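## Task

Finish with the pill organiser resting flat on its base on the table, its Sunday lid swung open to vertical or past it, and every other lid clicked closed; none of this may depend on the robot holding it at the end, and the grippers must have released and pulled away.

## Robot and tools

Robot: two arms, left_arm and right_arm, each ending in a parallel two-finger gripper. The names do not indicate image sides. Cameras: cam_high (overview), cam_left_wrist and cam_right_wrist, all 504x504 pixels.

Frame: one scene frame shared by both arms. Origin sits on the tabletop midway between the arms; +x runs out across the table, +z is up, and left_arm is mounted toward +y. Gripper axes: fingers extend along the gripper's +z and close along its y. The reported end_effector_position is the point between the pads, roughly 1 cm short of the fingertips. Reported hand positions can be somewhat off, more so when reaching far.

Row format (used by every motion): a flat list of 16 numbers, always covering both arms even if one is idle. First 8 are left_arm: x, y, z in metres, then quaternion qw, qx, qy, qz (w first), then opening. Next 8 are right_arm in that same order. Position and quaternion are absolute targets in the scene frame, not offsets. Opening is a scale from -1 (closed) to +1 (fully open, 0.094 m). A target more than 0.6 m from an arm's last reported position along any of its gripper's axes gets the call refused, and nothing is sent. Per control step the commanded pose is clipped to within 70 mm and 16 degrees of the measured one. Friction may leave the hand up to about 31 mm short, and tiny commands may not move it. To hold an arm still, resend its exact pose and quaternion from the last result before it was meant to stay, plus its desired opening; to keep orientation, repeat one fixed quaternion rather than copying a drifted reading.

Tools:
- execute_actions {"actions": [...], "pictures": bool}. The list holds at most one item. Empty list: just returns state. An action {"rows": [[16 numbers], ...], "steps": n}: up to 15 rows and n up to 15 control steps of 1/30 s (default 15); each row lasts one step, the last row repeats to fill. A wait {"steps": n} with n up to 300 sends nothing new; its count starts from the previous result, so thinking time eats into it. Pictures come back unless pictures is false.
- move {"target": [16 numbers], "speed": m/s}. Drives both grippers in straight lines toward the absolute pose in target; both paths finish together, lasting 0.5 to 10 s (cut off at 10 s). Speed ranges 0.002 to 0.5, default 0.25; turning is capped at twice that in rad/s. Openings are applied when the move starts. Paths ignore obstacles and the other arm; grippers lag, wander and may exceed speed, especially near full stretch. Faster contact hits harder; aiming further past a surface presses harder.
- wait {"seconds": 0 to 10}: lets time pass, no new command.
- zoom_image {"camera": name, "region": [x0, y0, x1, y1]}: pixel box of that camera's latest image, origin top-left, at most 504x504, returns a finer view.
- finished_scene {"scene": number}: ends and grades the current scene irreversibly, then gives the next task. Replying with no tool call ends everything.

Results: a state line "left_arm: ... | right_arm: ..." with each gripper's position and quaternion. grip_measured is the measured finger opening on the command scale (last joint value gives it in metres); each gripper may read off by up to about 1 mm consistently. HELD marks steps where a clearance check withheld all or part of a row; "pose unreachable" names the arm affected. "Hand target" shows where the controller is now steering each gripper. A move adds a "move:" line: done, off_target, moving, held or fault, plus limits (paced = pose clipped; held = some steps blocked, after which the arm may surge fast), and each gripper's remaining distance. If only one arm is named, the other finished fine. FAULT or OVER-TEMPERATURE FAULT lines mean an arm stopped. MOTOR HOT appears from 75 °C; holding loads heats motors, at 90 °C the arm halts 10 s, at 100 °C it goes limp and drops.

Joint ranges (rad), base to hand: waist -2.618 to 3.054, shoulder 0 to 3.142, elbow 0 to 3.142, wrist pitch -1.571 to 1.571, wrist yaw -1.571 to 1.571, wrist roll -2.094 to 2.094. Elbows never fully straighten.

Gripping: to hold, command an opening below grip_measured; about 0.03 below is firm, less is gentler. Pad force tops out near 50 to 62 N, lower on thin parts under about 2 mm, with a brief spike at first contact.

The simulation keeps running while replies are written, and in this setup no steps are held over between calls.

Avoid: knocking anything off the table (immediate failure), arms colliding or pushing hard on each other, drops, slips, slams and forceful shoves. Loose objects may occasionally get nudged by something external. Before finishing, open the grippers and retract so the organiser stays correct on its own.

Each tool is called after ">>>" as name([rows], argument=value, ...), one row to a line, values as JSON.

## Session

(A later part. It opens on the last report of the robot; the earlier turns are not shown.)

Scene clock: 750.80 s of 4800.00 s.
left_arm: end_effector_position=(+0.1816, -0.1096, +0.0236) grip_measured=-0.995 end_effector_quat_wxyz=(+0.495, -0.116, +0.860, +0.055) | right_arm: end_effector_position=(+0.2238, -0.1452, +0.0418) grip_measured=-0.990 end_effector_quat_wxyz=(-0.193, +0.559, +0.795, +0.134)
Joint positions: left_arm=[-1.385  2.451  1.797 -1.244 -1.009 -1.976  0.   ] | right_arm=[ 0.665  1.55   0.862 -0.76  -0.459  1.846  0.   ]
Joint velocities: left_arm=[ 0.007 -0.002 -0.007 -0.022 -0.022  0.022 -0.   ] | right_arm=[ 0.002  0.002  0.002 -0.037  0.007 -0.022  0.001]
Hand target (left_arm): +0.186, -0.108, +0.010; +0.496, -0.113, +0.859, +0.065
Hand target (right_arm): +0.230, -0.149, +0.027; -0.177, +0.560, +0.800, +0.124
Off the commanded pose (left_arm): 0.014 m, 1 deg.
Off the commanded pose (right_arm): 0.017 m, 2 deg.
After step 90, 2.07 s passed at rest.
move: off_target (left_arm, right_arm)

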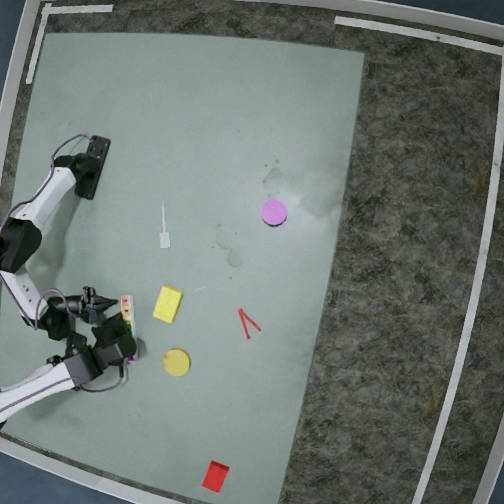

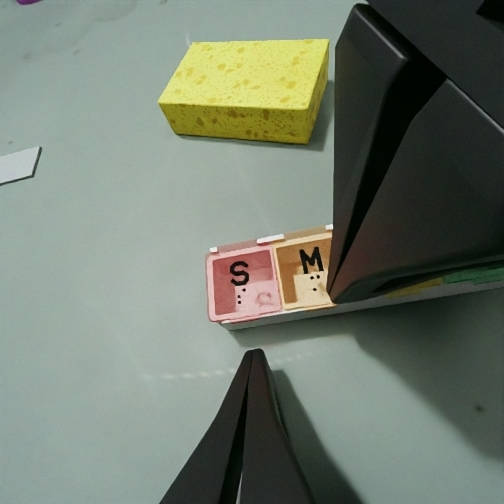

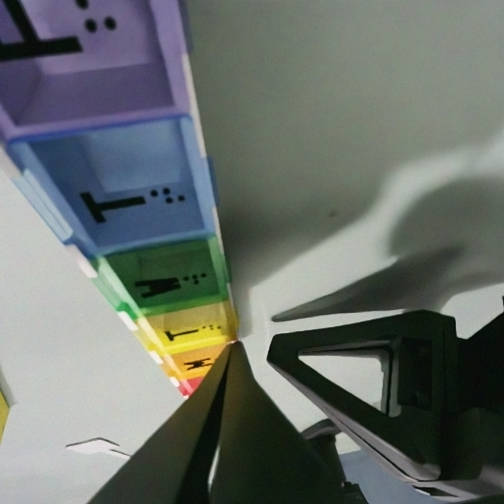

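>>> move(target=[0.198,-0.106,0.004,0.496,-0.113,0.858,0.065,-1, 0.230,-0.148,0.026,-0.177,0.56,0.799,0.124,-1], speed=0.02)

Scene clock: 757.10 s of 4800.00 s.
left_arm: end_effector_position=(+0.1939, -0.1159, +0.0212) grip_measured=-0.995 end_effector_quat_wxyz=(+0.493, -0.124, +0.860, +0.043) | right_arm: end_effector_position=(+0.2237, -0.1443, +0.0418) grip_measured=-0.990 end_effector_quat_wxyz=(-0.195, +0.559, +0.795, +0.135)
Joint positions: left_arm=[-1.358  2.451  1.797 -1.176 -1.015 -1.928  0.   ] | right_arm=[ 0.665  1.552  0.862 -0.758 -0.464  1.846  0.   ]
Joint velocities: left_arm=[-0.007  0.012 -0.007  0.037  0.007 -0.066  0.   ] | right_arm=[-0.002  0.002  0.012 -0.066  0.007 -0.066 -0.   ]
Hand target (left_arm): +0.197, -0.106, +0.005; +0.496, -0.113, +0.859, +0.065
Hand target (right_arm): +0.230, -0.148, +0.027; -0.177, +0.560, +0.800, +0.124
Off the commanded pose (left_arm): 0.020 m, 3 deg.
Off the commanded pose (right_arm): 0.017 m, 2 deg.
After step 90, 1.80 s passed at rest.
move: off_target (left_arm, right_arm)

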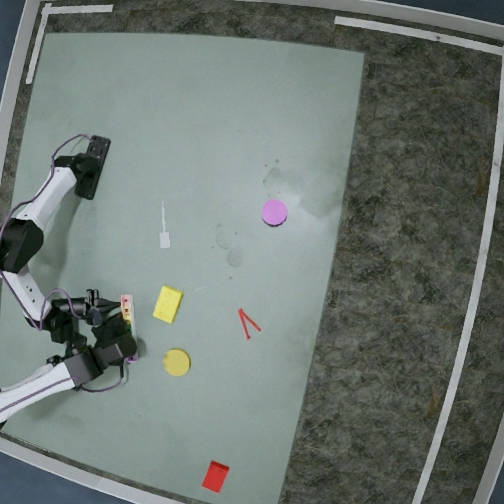

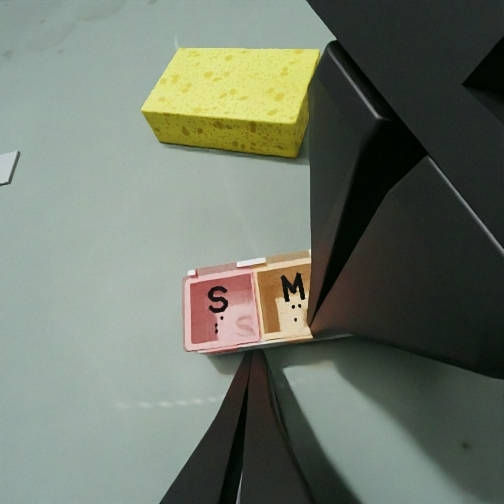

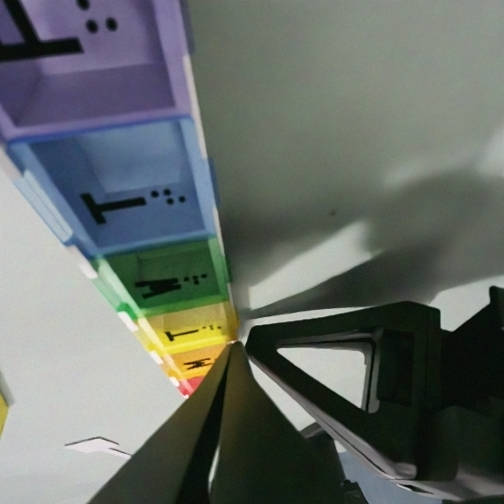

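>>> move(target=[0.190,-0.088,0.004,0.496,-0.113,0.858,0.065,-1, 0.230,-0.148,0.026,-0.177,0.56,0.799,0.124,-1], speed=0.02)

>>> zoom_image(camera="cam_left_wrist", region=[130,220,350,400])

Scene clock: 763.23 s of 4800.00 s.
left_arm: end_effector_position=(+0.1951, -0.0948, +0.0152) grip_measured=-0.995 end_effector_quat_wxyz=(+0.508, -0.114, +0.852, +0.059) | right_arm: end_effector_position=(+0.2264, -0.1417, +0.0421) grip_measured=-0.990 end_effector_quat_wxyz=(-0.194, +0.557, +0.795, +0.143)
Joint positions: left_arm=[-1.358  2.422  1.686 -1.147 -1.046 -1.944  0.   ] | right_arm=[ 0.665  1.554  0.862 -0.74  -0.468  1.846  0.   ]
Joint velocities: left_arm=[-0.012  0.012 -0.002  0.037  0.081  0.022 -0.001] | right_arm=[-0.027 -0.002 -0.012 -0.051  0.022 -0.095  0.   ]
Hand target (left_arm): +0.190, -0.088, +0.004; +0.497, -0.114, +0.858, +0.066
Hand target (right_arm): +0.230, -0.148, +0.027; -0.177, +0.560, +0.800, +0.124
Off the commanded pose (left_arm): 0.014 m, 2 deg.
Off the commanded pose (right_arm): 0.018 m, 3 deg.
After step 90, 1.23 s passed at rest.
move: off_target (left_arm, right_arm)

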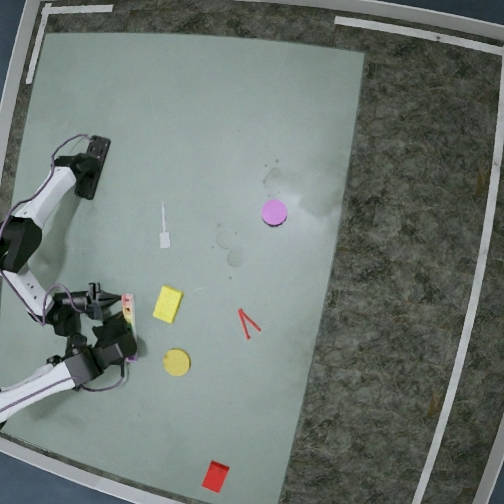

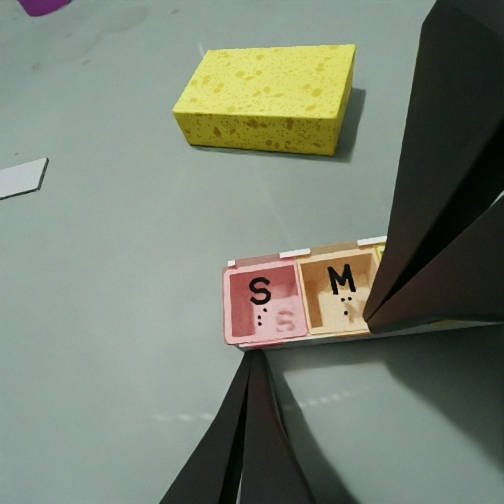

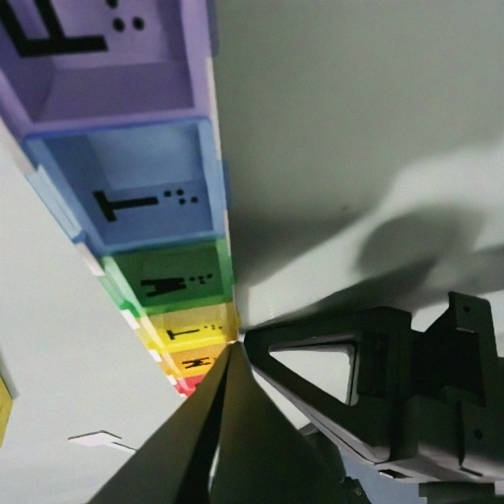

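Region (130, 220, 350, 400) of cam_left_wrist's 504x504 image, scaled by 2.291, with more detail than that image has; it fills the top 412 rows of this view, and the rest is white.

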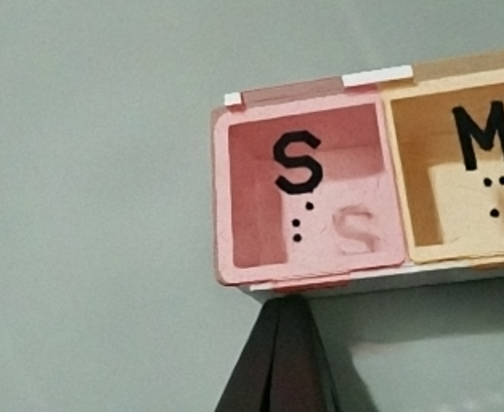

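>>> move(target=[0.210,-0.093,0.012,0.496,-0.113,0.858,0.065,-1, 0.230,-0.148,0.026,-0.177,0.56,0.799,0.124,-1], speed=0.01)

>>> zoom_image(camera="cam_left_wrist", region=[130,220,350,400])

Scene clock: 780.93 s of 4800.00 s.
left_arm: end_effector_position=(+0.2035, -0.0958, +0.0155) grip_measured=-0.995 end_effector_quat_wxyz=(+0.502, -0.101, +0.856, +0.068) | right_arm: end_effector_position=(+0.2308, -0.1388, +0.0424) grip_measured=-0.990 end_effector_quat_wxyz=(-0.190, +0.554, +0.796, +0.153)
Joint positions: left_arm=[-1.335  2.415  1.685 -1.116 -1.041 -1.87   0.   ] | right_arm=[ 0.665  1.556  0.862 -0.716 -0.468  1.846  0.   ]
Joint velocities: left_arm=[-0.022  0.002 -0.002 -0.066  0.022  0.051 -0.   ] | right_arm=[ 0.002 -0.002  0.007  0.022  0.007 -0.051 -0.   ]
Hand target (left_arm): +0.210, -0.093, +0.012; +0.496, -0.113, +0.858, +0.065
Hand target (right_arm): +0.230, -0.148, +0.027; -0.177, +0.560, +0.800, +0.124
Off the commanded pose (left_arm): 0.008 m, 2 deg.
Off the commanded pose (right_arm): 0.019 m, 4 deg.
After step 90, 11.87 s passed at rest.
move: off_target (right_arm)

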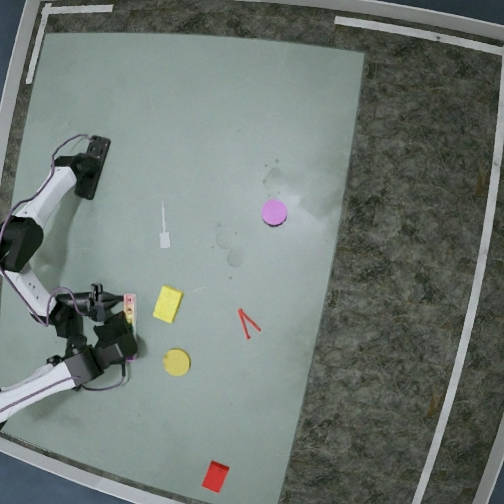

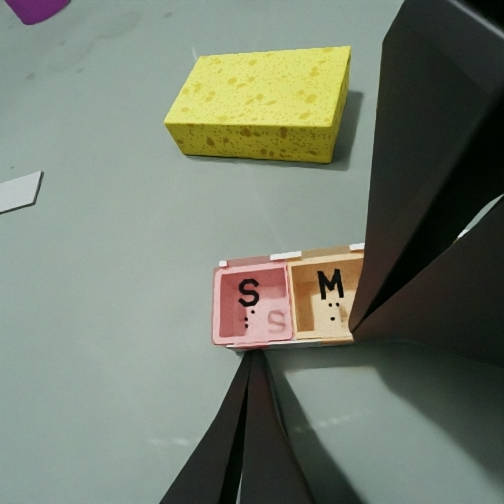

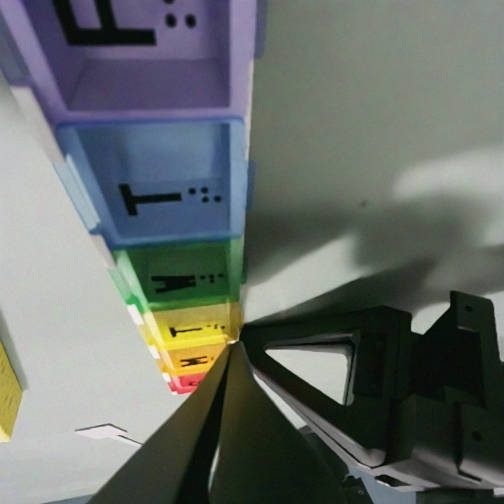

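Region (130, 220, 350, 400) of cam_left_wrist's 504x504 image, scaled by 2.291, with more detail than that image has; it fills the top 412 rows of this view, and the rest is white.

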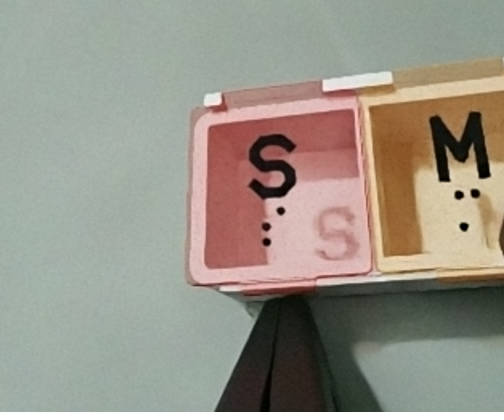

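>>> move(target=[0.207,-0.094,0.045,0.496,-0.113,0.858,0.065,-1, 0.231,-0.139,0.020,-0.190,0.554,0.796,0.153,-1], speed=0.012)

>>> zoom_image(camera="cam_left_wrist", region=[130,220,350,400])

Scene clock: 794.10 s of 4800.00 s.
left_arm: end_effector_position=(+0.2031, -0.0921, +0.0369) grip_measured=-0.995 end_effector_quat_wxyz=(+0.502, -0.100, +0.856, +0.069) | right_arm: end_effector_position=(+0.2353, -0.1299, +0.0428) grip_measured=-0.990 end_effector_quat_wxyz=(-0.197, +0.545, +0.795, +0.178)
Joint positions: left_arm=[-1.335  2.364  1.685 -1.169 -1.041 -1.869  0.   ] | right_arm=[ 0.665  1.56   0.848 -0.653 -0.5    1.846  0.   ]
Joint velocities: left_arm=[-0.012 -0.007 -0.002 -0.168 -0.037 -0.007  0.   ] | right_arm=[-0.017 -0.002  0.002 -0.066  0.037 -0.066  0.001]
Hand target (left_arm): +0.207, -0.094, +0.045; +0.496, -0.113, +0.858, +0.064
Hand target (right_arm): +0.230, -0.140, +0.021; -0.190, +0.554, +0.796, +0.153
Off the commanded pose (left_arm): 0.009 m, 2 deg.
Off the commanded pose (right_arm): 0.025 m, 3 deg.
After step 90, 7.47 s passed at rest.
move: off_target (right_arm)

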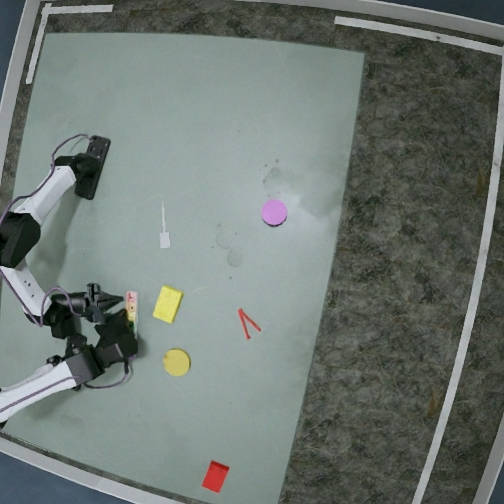

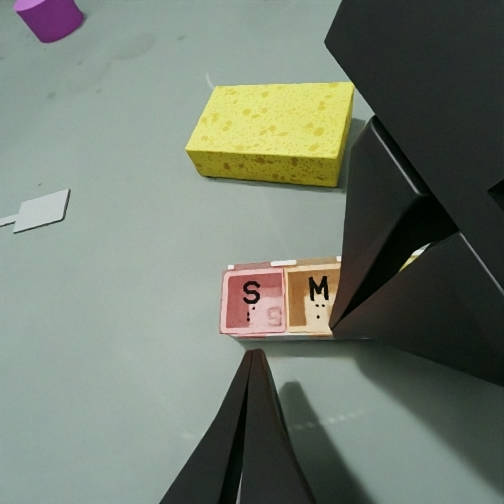

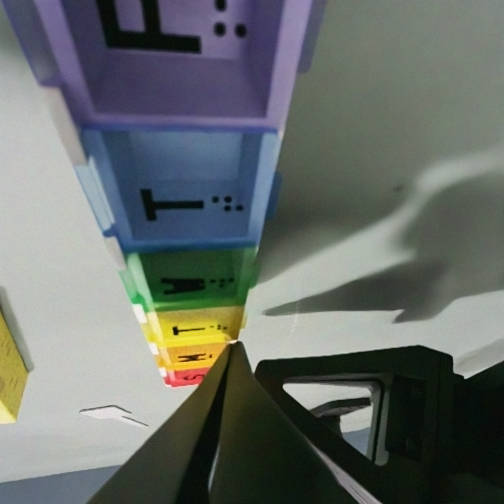

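Region (130, 220, 350, 400) of cam_left_wrist's 504x504 image, scaled by 2.291, with more detail than that image has; it fills the top 412 rows of this view, and the rest is white.

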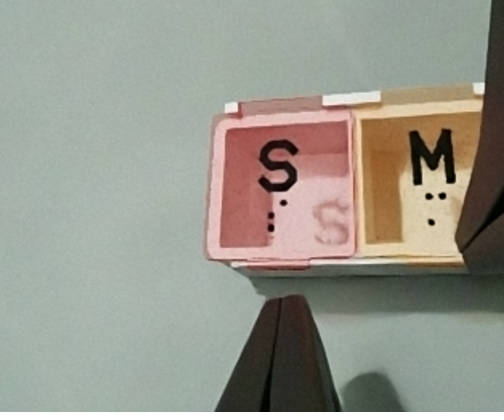

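>>> move(target=[0.165,-0.085,0.055,0.496,-0.113,0.858,0.065,-1, 0.245,-0.140,0.085,-0.120,0.635,0.757,0.100,0.25], speed=0.06)

Scene clock: 818.60 s of 4800.00 s.
left_arm: end_effector_position=(+0.1701, -0.0819, +0.0500) grip_measured=-0.995 end_effector_quat_wxyz=(+0.503, -0.109, +0.855, +0.072) | right_arm: end_effector_position=(+0.2424, -0.1432, +0.0770) grip_measured=+0.249 end_effector_quat_wxyz=(-0.126, +0.635, +0.756, +0.095)
Joint positions: left_arm=[-1.413  2.351  1.702 -1.346 -1.01  -2.045  0.   ] | right_arm=[ 0.73   1.545  1.05  -0.938 -0.287  2.074  0.059]
Joint velocities: left_arm=[-0.007 -0.002 -0.002 -0.066 -0.007 -0.007 -0.001] | right_arm=[-0.002 -0.007  0.012  0.007 -0.037  0.022  0.   ]
Hand target (left_arm): +0.165, -0.085, +0.055; +0.497, -0.113, +0.858, +0.066
Hand target (right_arm): +0.244, -0.140, +0.085; -0.121, +0.635, +0.756, +0.102
Off the commanded pose (left_arm): 0.008 m, 1 deg.
Off the commanded pose (right_arm): 0.009 m, 1 deg.
After step 90, 18.63 s passed at rest.
move: done

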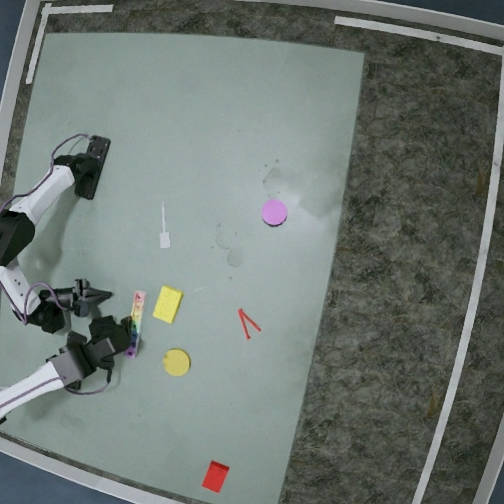

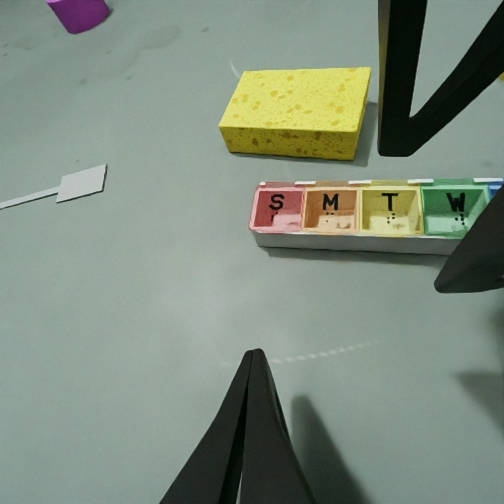

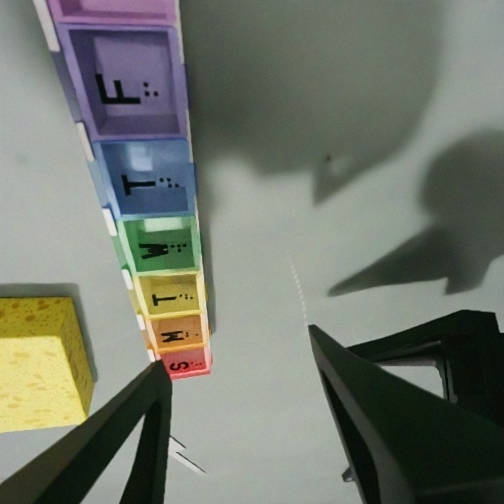

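>>> move(target=[0.165,-0.085,0.055,0.496,-0.113,0.858,0.065,-1, 0.256,-0.180,0.055,-0.120,0.635,0.757,0.100,0.45], speed=0.05)

Scene clock: 832.50 s of 4800.00 s.
left_arm: end_effector_position=(+0.1700, -0.0815, +0.0499) grip_measured=-0.995 end_effector_quat_wxyz=(+0.502, -0.110, +0.855, +0.073) | right_arm: end_effector_position=(+0.2551, -0.1797, +0.0562) grip_measured=+0.449 end_effector_quat_wxyz=(-0.119, +0.637, +0.756, +0.091)
Joint positions: left_arm=[-1.413  2.351  1.702 -1.347 -1.009 -2.046  0.   ] | right_arm=[ 0.598  1.545  0.968 -0.9   -0.286  1.938  0.068]
Joint velocities: left_arm=[ 0.002  0.007 -0.022  0.066  0.007  0.081 -0.   ] | right_arm=[-0.017 -0.017 -0.007 -0.051 -0.022 -0.022 -0.   ]
Hand target (left_arm): +0.165, -0.085, +0.055; +0.496, -0.113, +0.858, +0.065
Hand target (right_arm): +0.257, -0.181, +0.055; -0.117, +0.635, +0.757, +0.098
Off the commanded pose (left_arm): 0.008 m, 1 deg.
Off the commanded pose (right_arm): 0.002 m, 1 deg.
After step 90, 9.60 s passed at rest.
move: done

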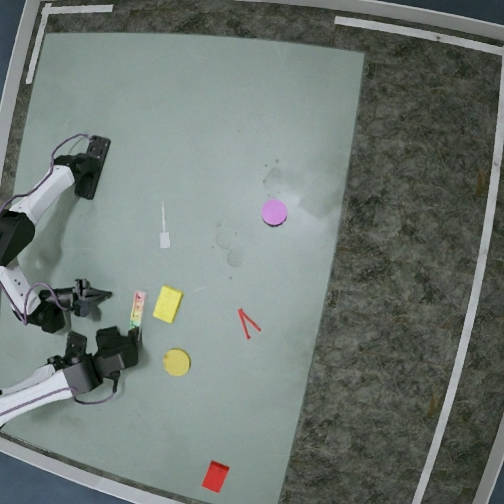

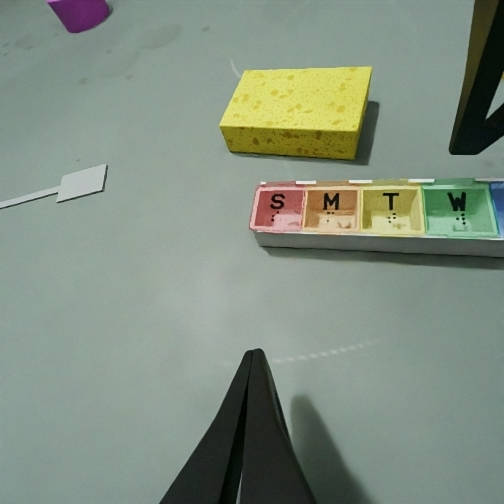

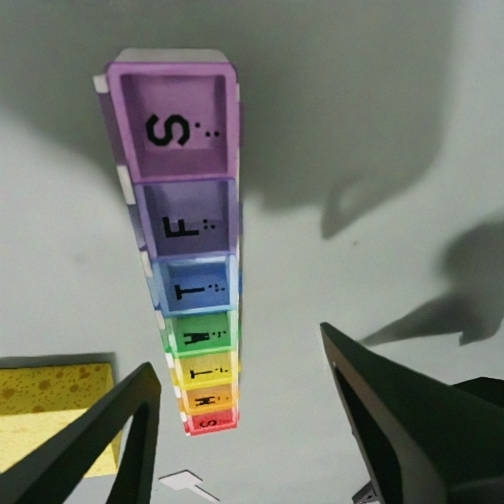

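>>> move(target=[0.165,-0.085,0.055,0.496,-0.113,0.858,0.065,-1, 0.266,-0.178,0.022,-0.120,0.635,0.757,0.100,0.45], speed=0.03)

Scene clock: 849.60 s of 4800.00 s.
left_arm: end_effector_position=(+0.1700, -0.0815, +0.0499) grip_measured=-0.995 end_effector_quat_wxyz=(+0.502, -0.110, +0.855, +0.073) | right_arm: end_effector_position=(+0.2670, -0.1764, +0.0272) grip_measured=+0.449 end_effector_quat_wxyz=(-0.115, +0.635, +0.757, +0.099)
Joint positions: left_arm=[-1.413  2.351  1.702 -1.347 -1.009 -2.046  0.   ] | right_arm=[ 0.587  1.623  0.921 -0.762 -0.286  1.925  0.068]
Joint velocities: left_arm=[-0.027 -0.007 -0.007 -0.066  0.007  0.022  0.   ] | right_arm=[-0.002 -0.007 -0.002  0.066  0.022  0.081  0.   ]
Hand target (left_arm): +0.165, -0.085, +0.055; +0.496, -0.113, +0.858, +0.065
Hand target (right_arm): +0.267, -0.178, +0.022; -0.120, +0.635, +0.757, +0.100
Off the commanded pose (left_arm): 0.008 m, 1 deg.
Off the commanded pose (right_arm): 0.006 m, 1 deg.
After step 90, 12.50 s passed at rest.
move: done

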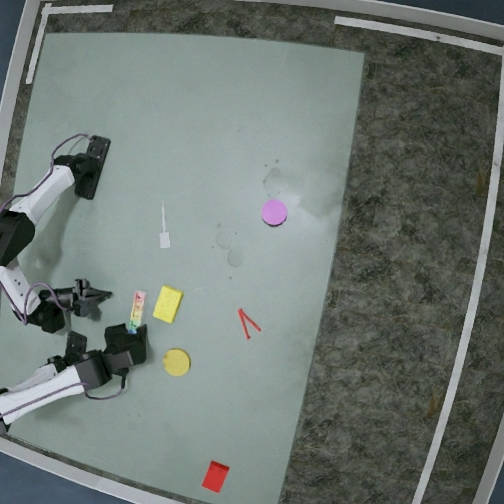

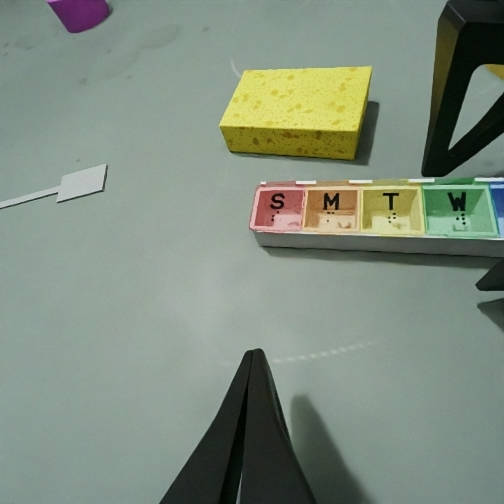

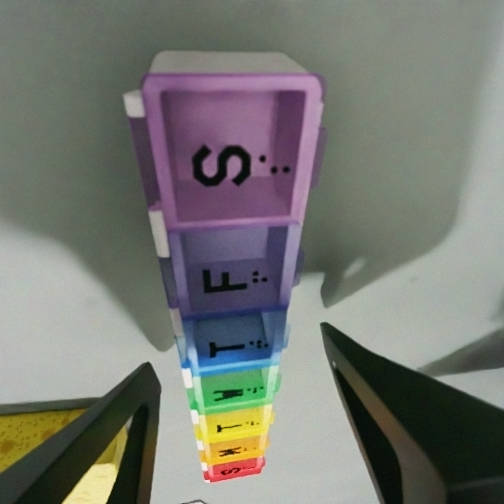

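>>> move(target=[0.165,-0.085,0.055,0.496,-0.113,0.858,0.065,-1, 0.267,-0.177,0.024,-0.120,0.635,0.757,0.100,-0.42], speed=0.02)

>>> move(target=[0.150,-0.085,0.055,0.496,-0.113,0.858,0.065,-1, 0.232,-0.215,0.024,-0.101,0.615,0.776,0.098,-0.42], speed=0.03)

Scene clock: 856.90 s of 4800.00 s.
left_arm: end_effector_position=(+0.1700, -0.0815, +0.0499) grip_measured=-0.995 end_effector_quat_wxyz=(+0.502, -0.110, +0.855, +0.073) | right_arm: end_effector_position=(+0.2672, -0.1762, +0.0273) grip_measured=-0.302 end_effector_quat_wxyz=(-0.115, +0.635, +0.757, +0.099)
Joint positions: left_arm=[-1.413  2.351  1.702 -1.347 -1.009 -2.046  0.   ] | right_arm=[ 0.587  1.623  0.921 -0.761 -0.286  1.925  0.033]
Joint velocities: left_arm=[ 0.002 -0.002  0.012  0.022  0.037 -0.007  0.   ] | right_arm=[-0.002  0.012 -0.002 -0.037 -0.037 -0.022 -0.002]
Hand target (left_arm): +0.165, -0.085, +0.055; +0.496, -0.113, +0.858, +0.065
Hand target (right_arm): +0.267, -0.177, +0.024; -0.120, +0.635, +0.757, +0.100
Off the commanded pose (left_arm): 0.008 m, 1 deg.
Off the commanded pose (right_arm): 0.003 m, 1 deg.
After step 90, 3.53 s passed at rest.
move: done

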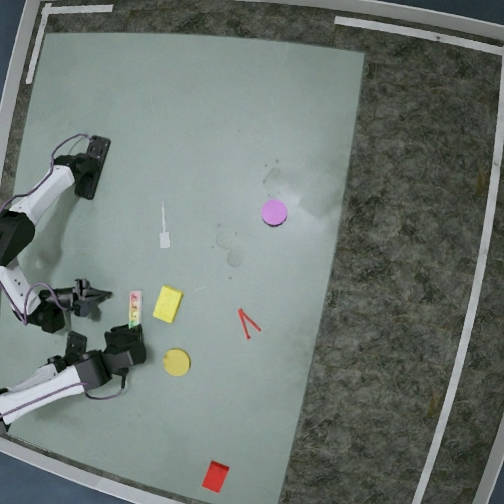

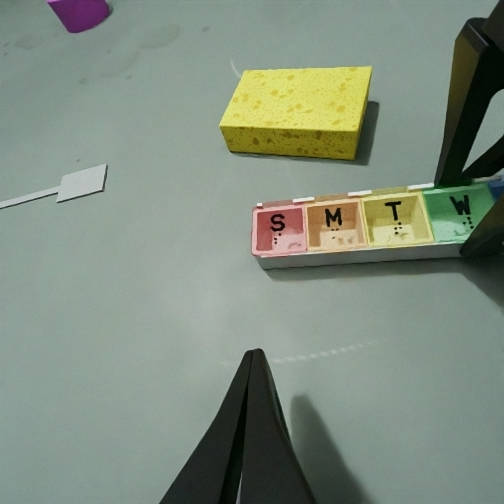

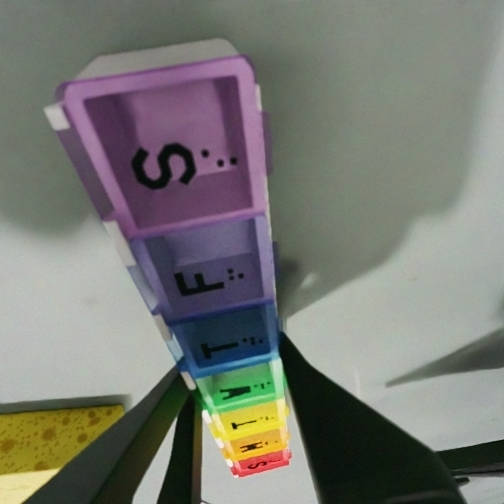

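Scene clock: 858.87 s of 4800.00 s.
left_arm: end_effector_position=(+0.1555, -0.0811, +0.0499) grip_measured=-0.995 end_effector_quat_wxyz=(+0.500, -0.105, +0.857, +0.071) | right_arm: end_effector_position=(+0.2376, -0.2064, +0.0271) grip_measured=-0.302 end_effector_quat_wxyz=(-0.104, +0.614, +0.775, +0.109)
Joint positions: left_arm=[-1.449  2.351  1.702 -1.378 -0.993 -2.082  0.   ] | right_arm=[ 0.542  1.453  0.758 -0.761 -0.281  1.825  0.033]
Joint velocities: left_arm=[ 0.007  0.017  0.012 -0.037 -0.007 -0.007 -0.   ] | right_arm=[ 0.002 -0.017 -0.002 -0.066  0.095 -0.081  0.001]
Hand target (left_arm): +0.151, -0.085, +0.055; +0.494, -0.109, +0.860, +0.063
Hand target (right_arm): +0.232, -0.215, +0.023; -0.100, +0.615, +0.776, +0.097
Off the commanded pose (left_arm): 0.008 m, 1 deg.
Off the commanded pose (right_arm): 0.011 m, 1 deg.
joint sent to its limit (left arm) — the command would take joint 6 (wrist roll) past its lower limit, so that joint was sent only as far as its limit.
move: off_target (right_arm)

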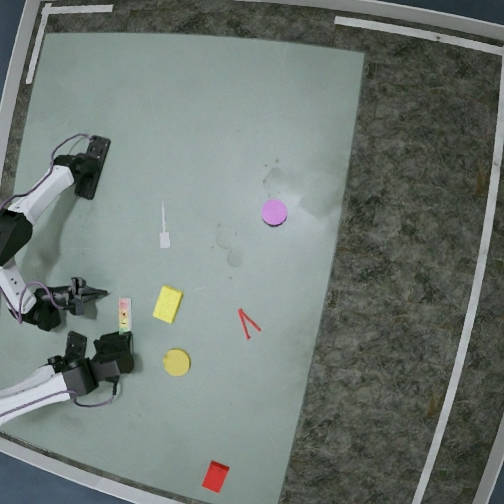

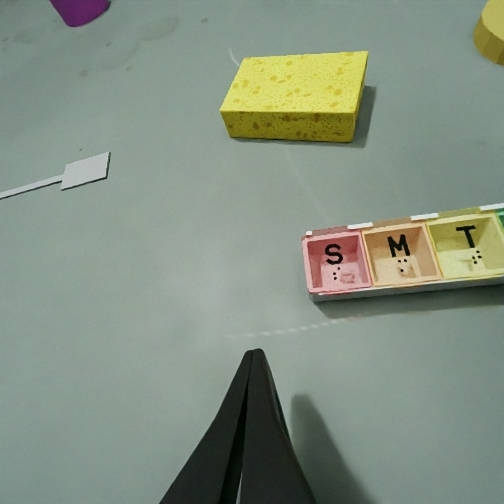

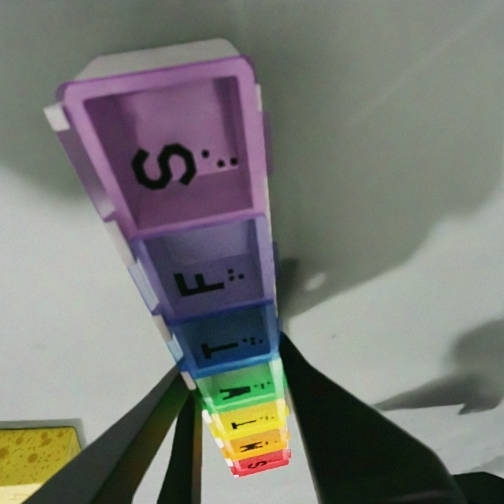

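>>> move(target=[0.155,-0.085,0.055,0.496,-0.113,0.858,0.065,-1, 0.237,-0.206,0.030,-0.104,0.614,0.775,0.109,0.2], speed=0.03)

>>> move(target=[0.155,-0.085,0.055,0.496,-0.113,0.858,0.065,-1, 0.236,-0.148,0.026,-0.110,0.625,0.767,0.100,0.2], speed=0.04)

Scene clock: 866.93 s of 4800.00 s.
left_arm: end_effector_position=(+0.1555, -0.0810, +0.0499) grip_measured=-0.995 end_effector_quat_wxyz=(+0.499, -0.104, +0.857, +0.071) | right_arm: end_effector_position=(+0.2376, -0.2064, +0.0271) grip_measured=+0.199 end_effector_quat_wxyz=(-0.104, +0.613, +0.775, +0.109)
Joint positions: left_arm=[-1.449  2.351  1.702 -1.378 -0.992 -2.082  0.   ] | right_arm=[ 0.542  1.453  0.758 -0.761 -0.281  1.824  0.056]
Joint velocities: left_arm=[0.002 0.017 0.002 0.066 0.022 0.007 0.001] | right_arm=[ 0.012 -0.012 -0.012  0.007  0.051  0.066 -0.001]
Hand target (left_arm): +0.155, -0.085, +0.055; +0.496, -0.112, +0.859, +0.065
Hand target (right_arm): +0.237, -0.206, +0.030; -0.104, +0.614, +0.775, +0.109
Off the commanded pose (left_arm): 0.007 m, 1 deg.
Off the commanded pose (right_arm): 0.003 m, 0 deg.
joint sent to its limit (left arm) — the command would take joint 6 (wrist roll) past its lower limit, so that joint was sent only as far as its limit.
After step 90, 4.37 s passed at rest.
move: done

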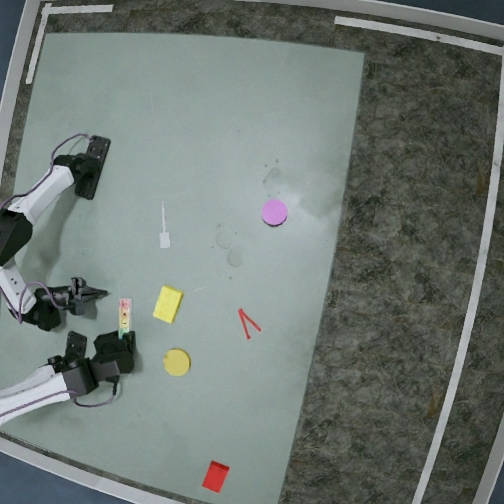

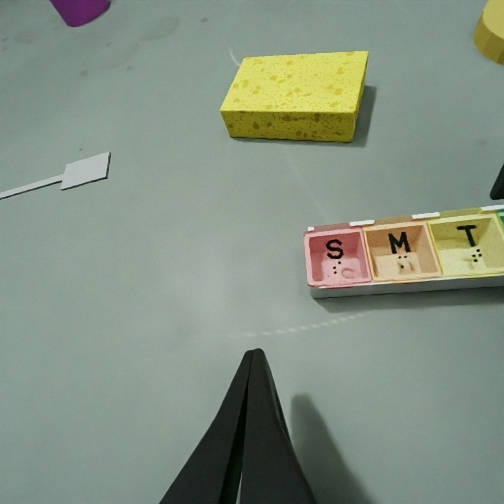

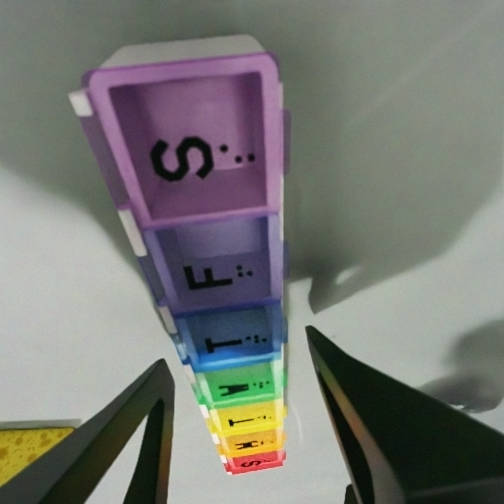

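Scene clock: 868.67 s of 4800.00 s.
left_arm: end_effector_position=(+0.1555, -0.0810, +0.0499) grip_measured=-0.995 end_effector_quat_wxyz=(+0.499, -0.104, +0.857, +0.071) | right_arm: end_effector_position=(+0.2274, -0.1543, +0.0235) grip_measured=+0.199 end_effector_quat_wxyz=(-0.120, +0.625, +0.766, +0.089)
Joint positions: left_arm=[-1.449  2.351  1.702 -1.378 -0.992 -2.082  0.   ] | right_arm=[ 0.739  1.564  0.844 -0.726 -0.273  2.051  0.056]
Joint velocities: left_arm=[ 0.002 -0.022  0.002  0.007 -0.007 -0.037  0.001] | right_arm=[-0.007  0.002 -0.007 -0.007  0.022  0.095  0.   ]
Hand target (left_arm): +0.155, -0.085, +0.055; +0.496, -0.112, +0.859, +0.065
Hand target (right_arm): +0.236, -0.146, +0.027; -0.114, +0.625, +0.766, +0.102
Off the commanded pose (left_arm): 0.007 m, 1 deg.
Off the commanded pose (right_arm): 0.011 m, 2 deg.
joint sent to its limit (left arm) — the command would take joint 6 (wrist roll) past its lower limit, so that joint was sent only as far as its limit.
move: off_target (right_arm)

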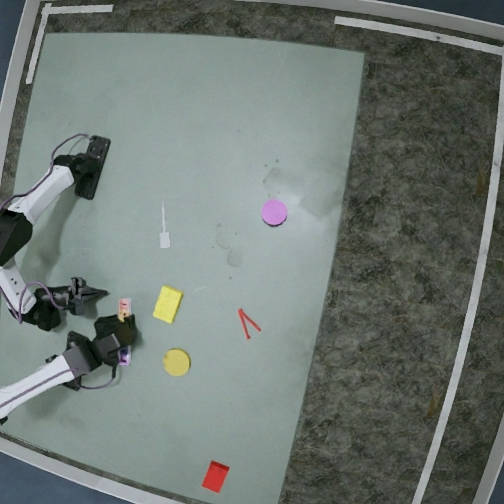

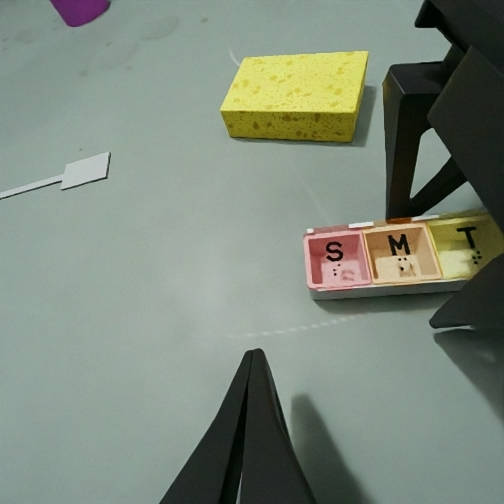

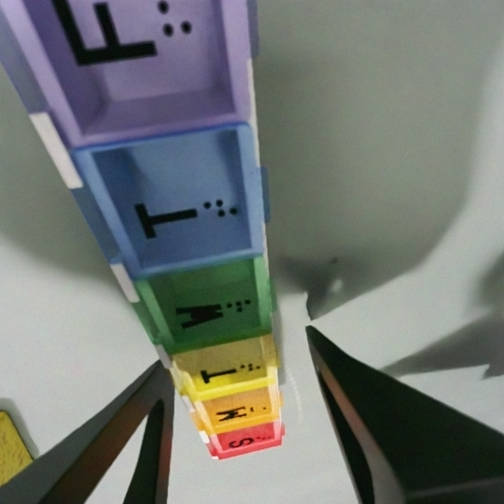

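>>> move(target=[0.155,-0.085,0.055,0.496,-0.113,0.858,0.065,-1, 0.228,-0.154,0.024,-0.120,0.625,0.766,0.089,-0.42], speed=0.02)

Scene clock: 873.63 s of 4800.00 s.
left_arm: end_effector_position=(+0.1555, -0.0810, +0.0499) grip_measured=-0.995 end_effector_quat_wxyz=(+0.499, -0.104, +0.857, +0.071) | right_arm: end_effector_position=(+0.2275, -0.1544, +0.0234) grip_measured=-0.309 end_effector_quat_wxyz=(-0.120, +0.626, +0.765, +0.089)
Joint positions: left_arm=[-1.449  2.351  1.702 -1.378 -0.992 -2.082  0.   ] | right_arm=[ 0.739  1.564  0.844 -0.727 -0.273  2.055  0.032]
Joint velocities: left_arm=[-0.017 -0.007 -0.002 -0.066 -0.095 -0.095 -0.001] | right_arm=[ 0.007 -0.007  0.002 -0.007  0.007 -0.007  0.   ]
Hand target (left_arm): +0.155, -0.085, +0.055; +0.496, -0.112, +0.859, +0.065
Hand target (right_arm): +0.228, -0.154, +0.024; -0.120, +0.625, +0.766, +0.089
Off the commanded pose (left_arm): 0.007 m, 1 deg.
Off the commanded pose (right_arm): 0.001 m, 0 deg.
joint sent to its limit (left arm) — the command would take joint 6 (wrist roll) past its lower limit, so that joint was sent only as far as its limit.
After step 90, 1.20 s passed at rest.
move: done

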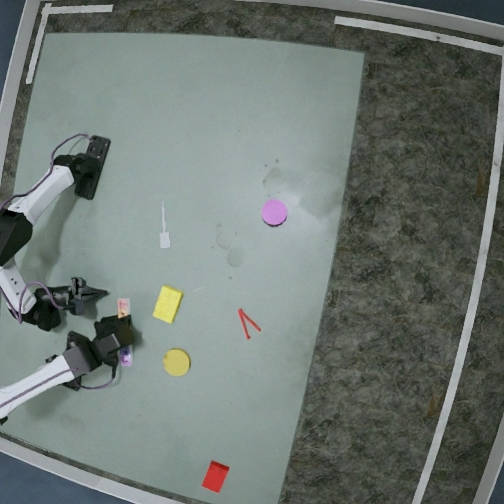

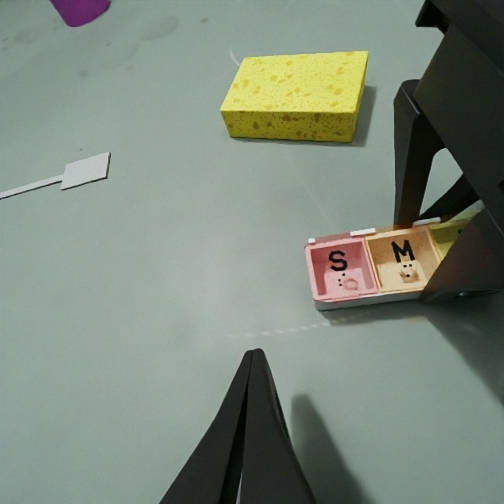

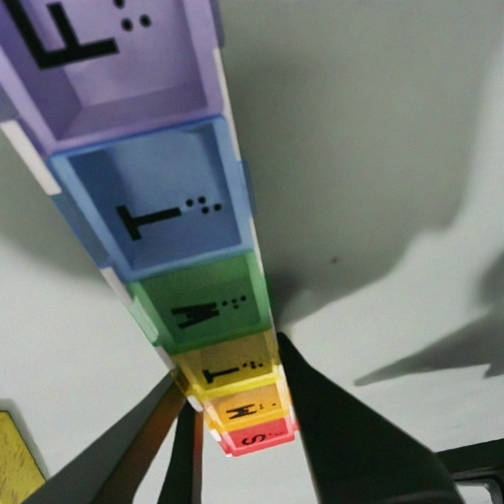

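>>> move(target=[0.184,-0.106,0.006,0.496,-0.113,0.858,0.065,-1, 0.228,-0.154,0.014,-0.120,0.625,0.766,0.089,-0.42], speed=0.03)

Scene clock: 881.17 s of 4800.00 s.
left_arm: end_effector_position=(+0.1792, -0.1027, +0.0161) grip_measured=-0.995 end_effector_quat_wxyz=(+0.495, -0.111, +0.860, +0.062) | right_arm: end_effector_position=(+0.2279, -0.1540, +0.0232) grip_measured=-0.309 end_effector_quat_wxyz=(-0.120, +0.626, +0.765, +0.089)
Joint positions: left_arm=[-1.39   2.45   1.759 -1.23  -1.006 -1.982  0.   ] | right_arm=[ 0.739  1.565  0.844 -0.724 -0.273  2.055  0.032]
Joint velocities: left_arm=[ 0.007 -0.007  0.012 -0.022 -0.007 -0.022 -0.   ] | right_arm=[ 0.002 -0.012 -0.012  0.022 -0.051 -0.007  0.002]
Hand target (left_arm): +0.184, -0.106, +0.006; +0.496, -0.113, +0.859, +0.064
Hand target (right_arm): +0.228, -0.154, +0.014; -0.120, +0.625, +0.766, +0.089
Off the commanded pose (left_arm): 0.012 m, 0 deg.
Off the commanded pose (right_arm): 0.009 m, 0 deg.
After step 90, 2.30 s passed at rest.
move: off_target (left_arm)

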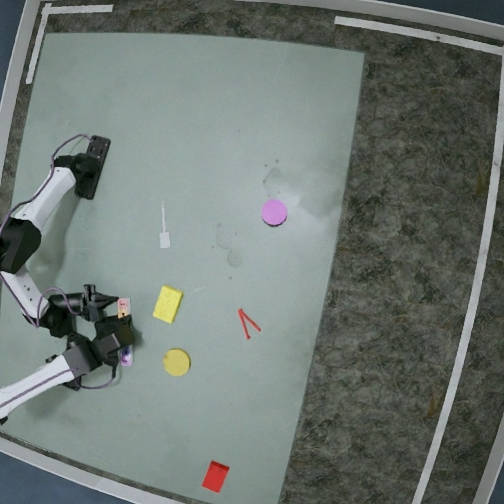

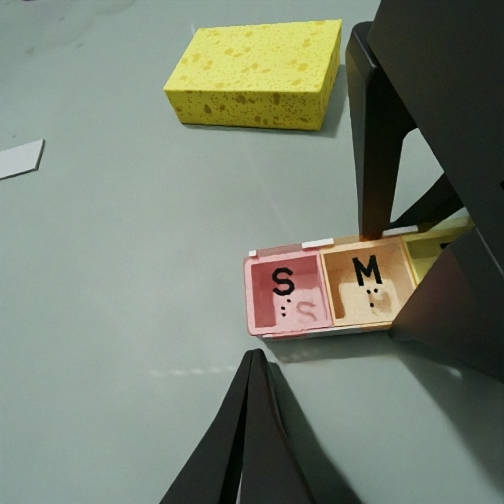

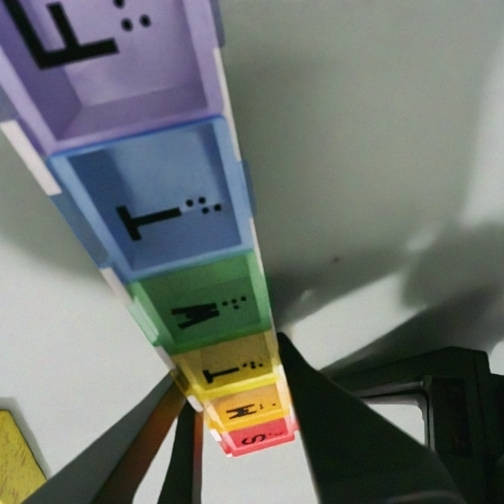

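>>> move(target=[0.196,-0.120,0.010,0.496,-0.113,0.858,0.065,-1, 0.228,-0.154,0.014,-0.120,0.625,0.766,0.089,-0.42], speed=0.015)

>>> zoom_image(camera="cam_left_wrist", region=[150,220,370,400])

Scene clock: 889.97 s of 4800.00 s.
left_arm: end_effector_position=(+0.1885, -0.1206, +0.0191) grip_measured=-0.995 end_effector_quat_wxyz=(+0.491, -0.115, +0.862, +0.053) | right_arm: end_effector_position=(+0.2303, -0.1522, +0.0236) grip_measured=-0.309 end_effector_quat_wxyz=(-0.118, +0.625, +0.765, +0.096)
Joint positions: left_arm=[-1.37   2.486  1.853 -1.229 -1.008 -1.936  0.   ] | right_arm=[ 0.739  1.565  0.844 -0.711 -0.273  2.055  0.032]
Joint velocities: left_arm=[-0.012 -0.002  0.007  0.081  0.037 -0.022 -0.001] | right_arm=[ 0.002 -0.002  0.007  0.022  0.007 -0.066  0.001]
Hand target (left_arm): +0.196, -0.120, +0.010; +0.496, -0.113, +0.859, +0.064
Hand target (right_arm): +0.228, -0.154, +0.014; -0.120, +0.625, +0.766, +0.089
Off the commanded pose (left_arm): 0.012 m, 2 deg.
Off the commanded pose (right_arm): 0.010 m, 1 deg.
After step 90, 3.93 s passed at rest.
move: off_target (left_arm)

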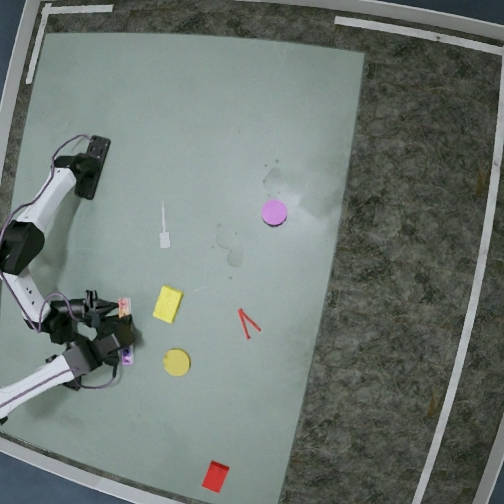

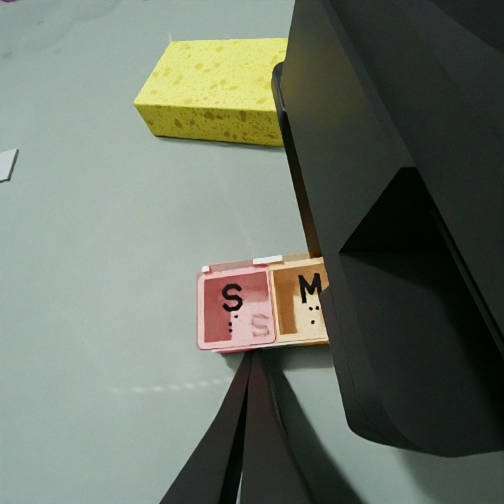

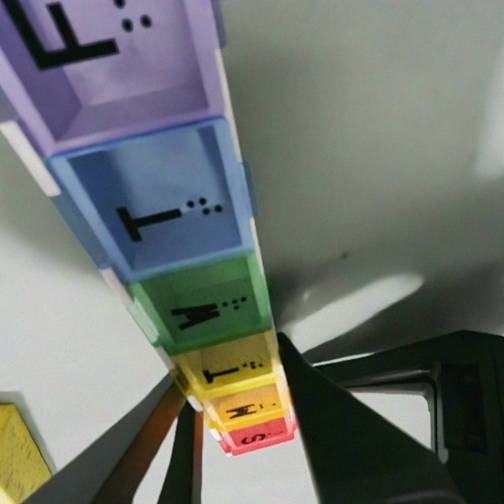

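Region (150, 220, 370, 400) of cam_left_wrist's 504x504 image, scaled by 2.291, with more detail than that image has; it fills the top 412 rows of this view, and the rest is white.

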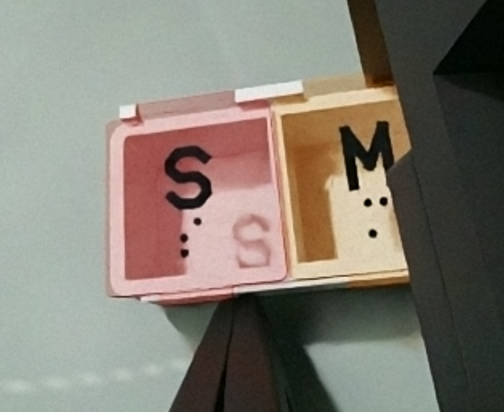

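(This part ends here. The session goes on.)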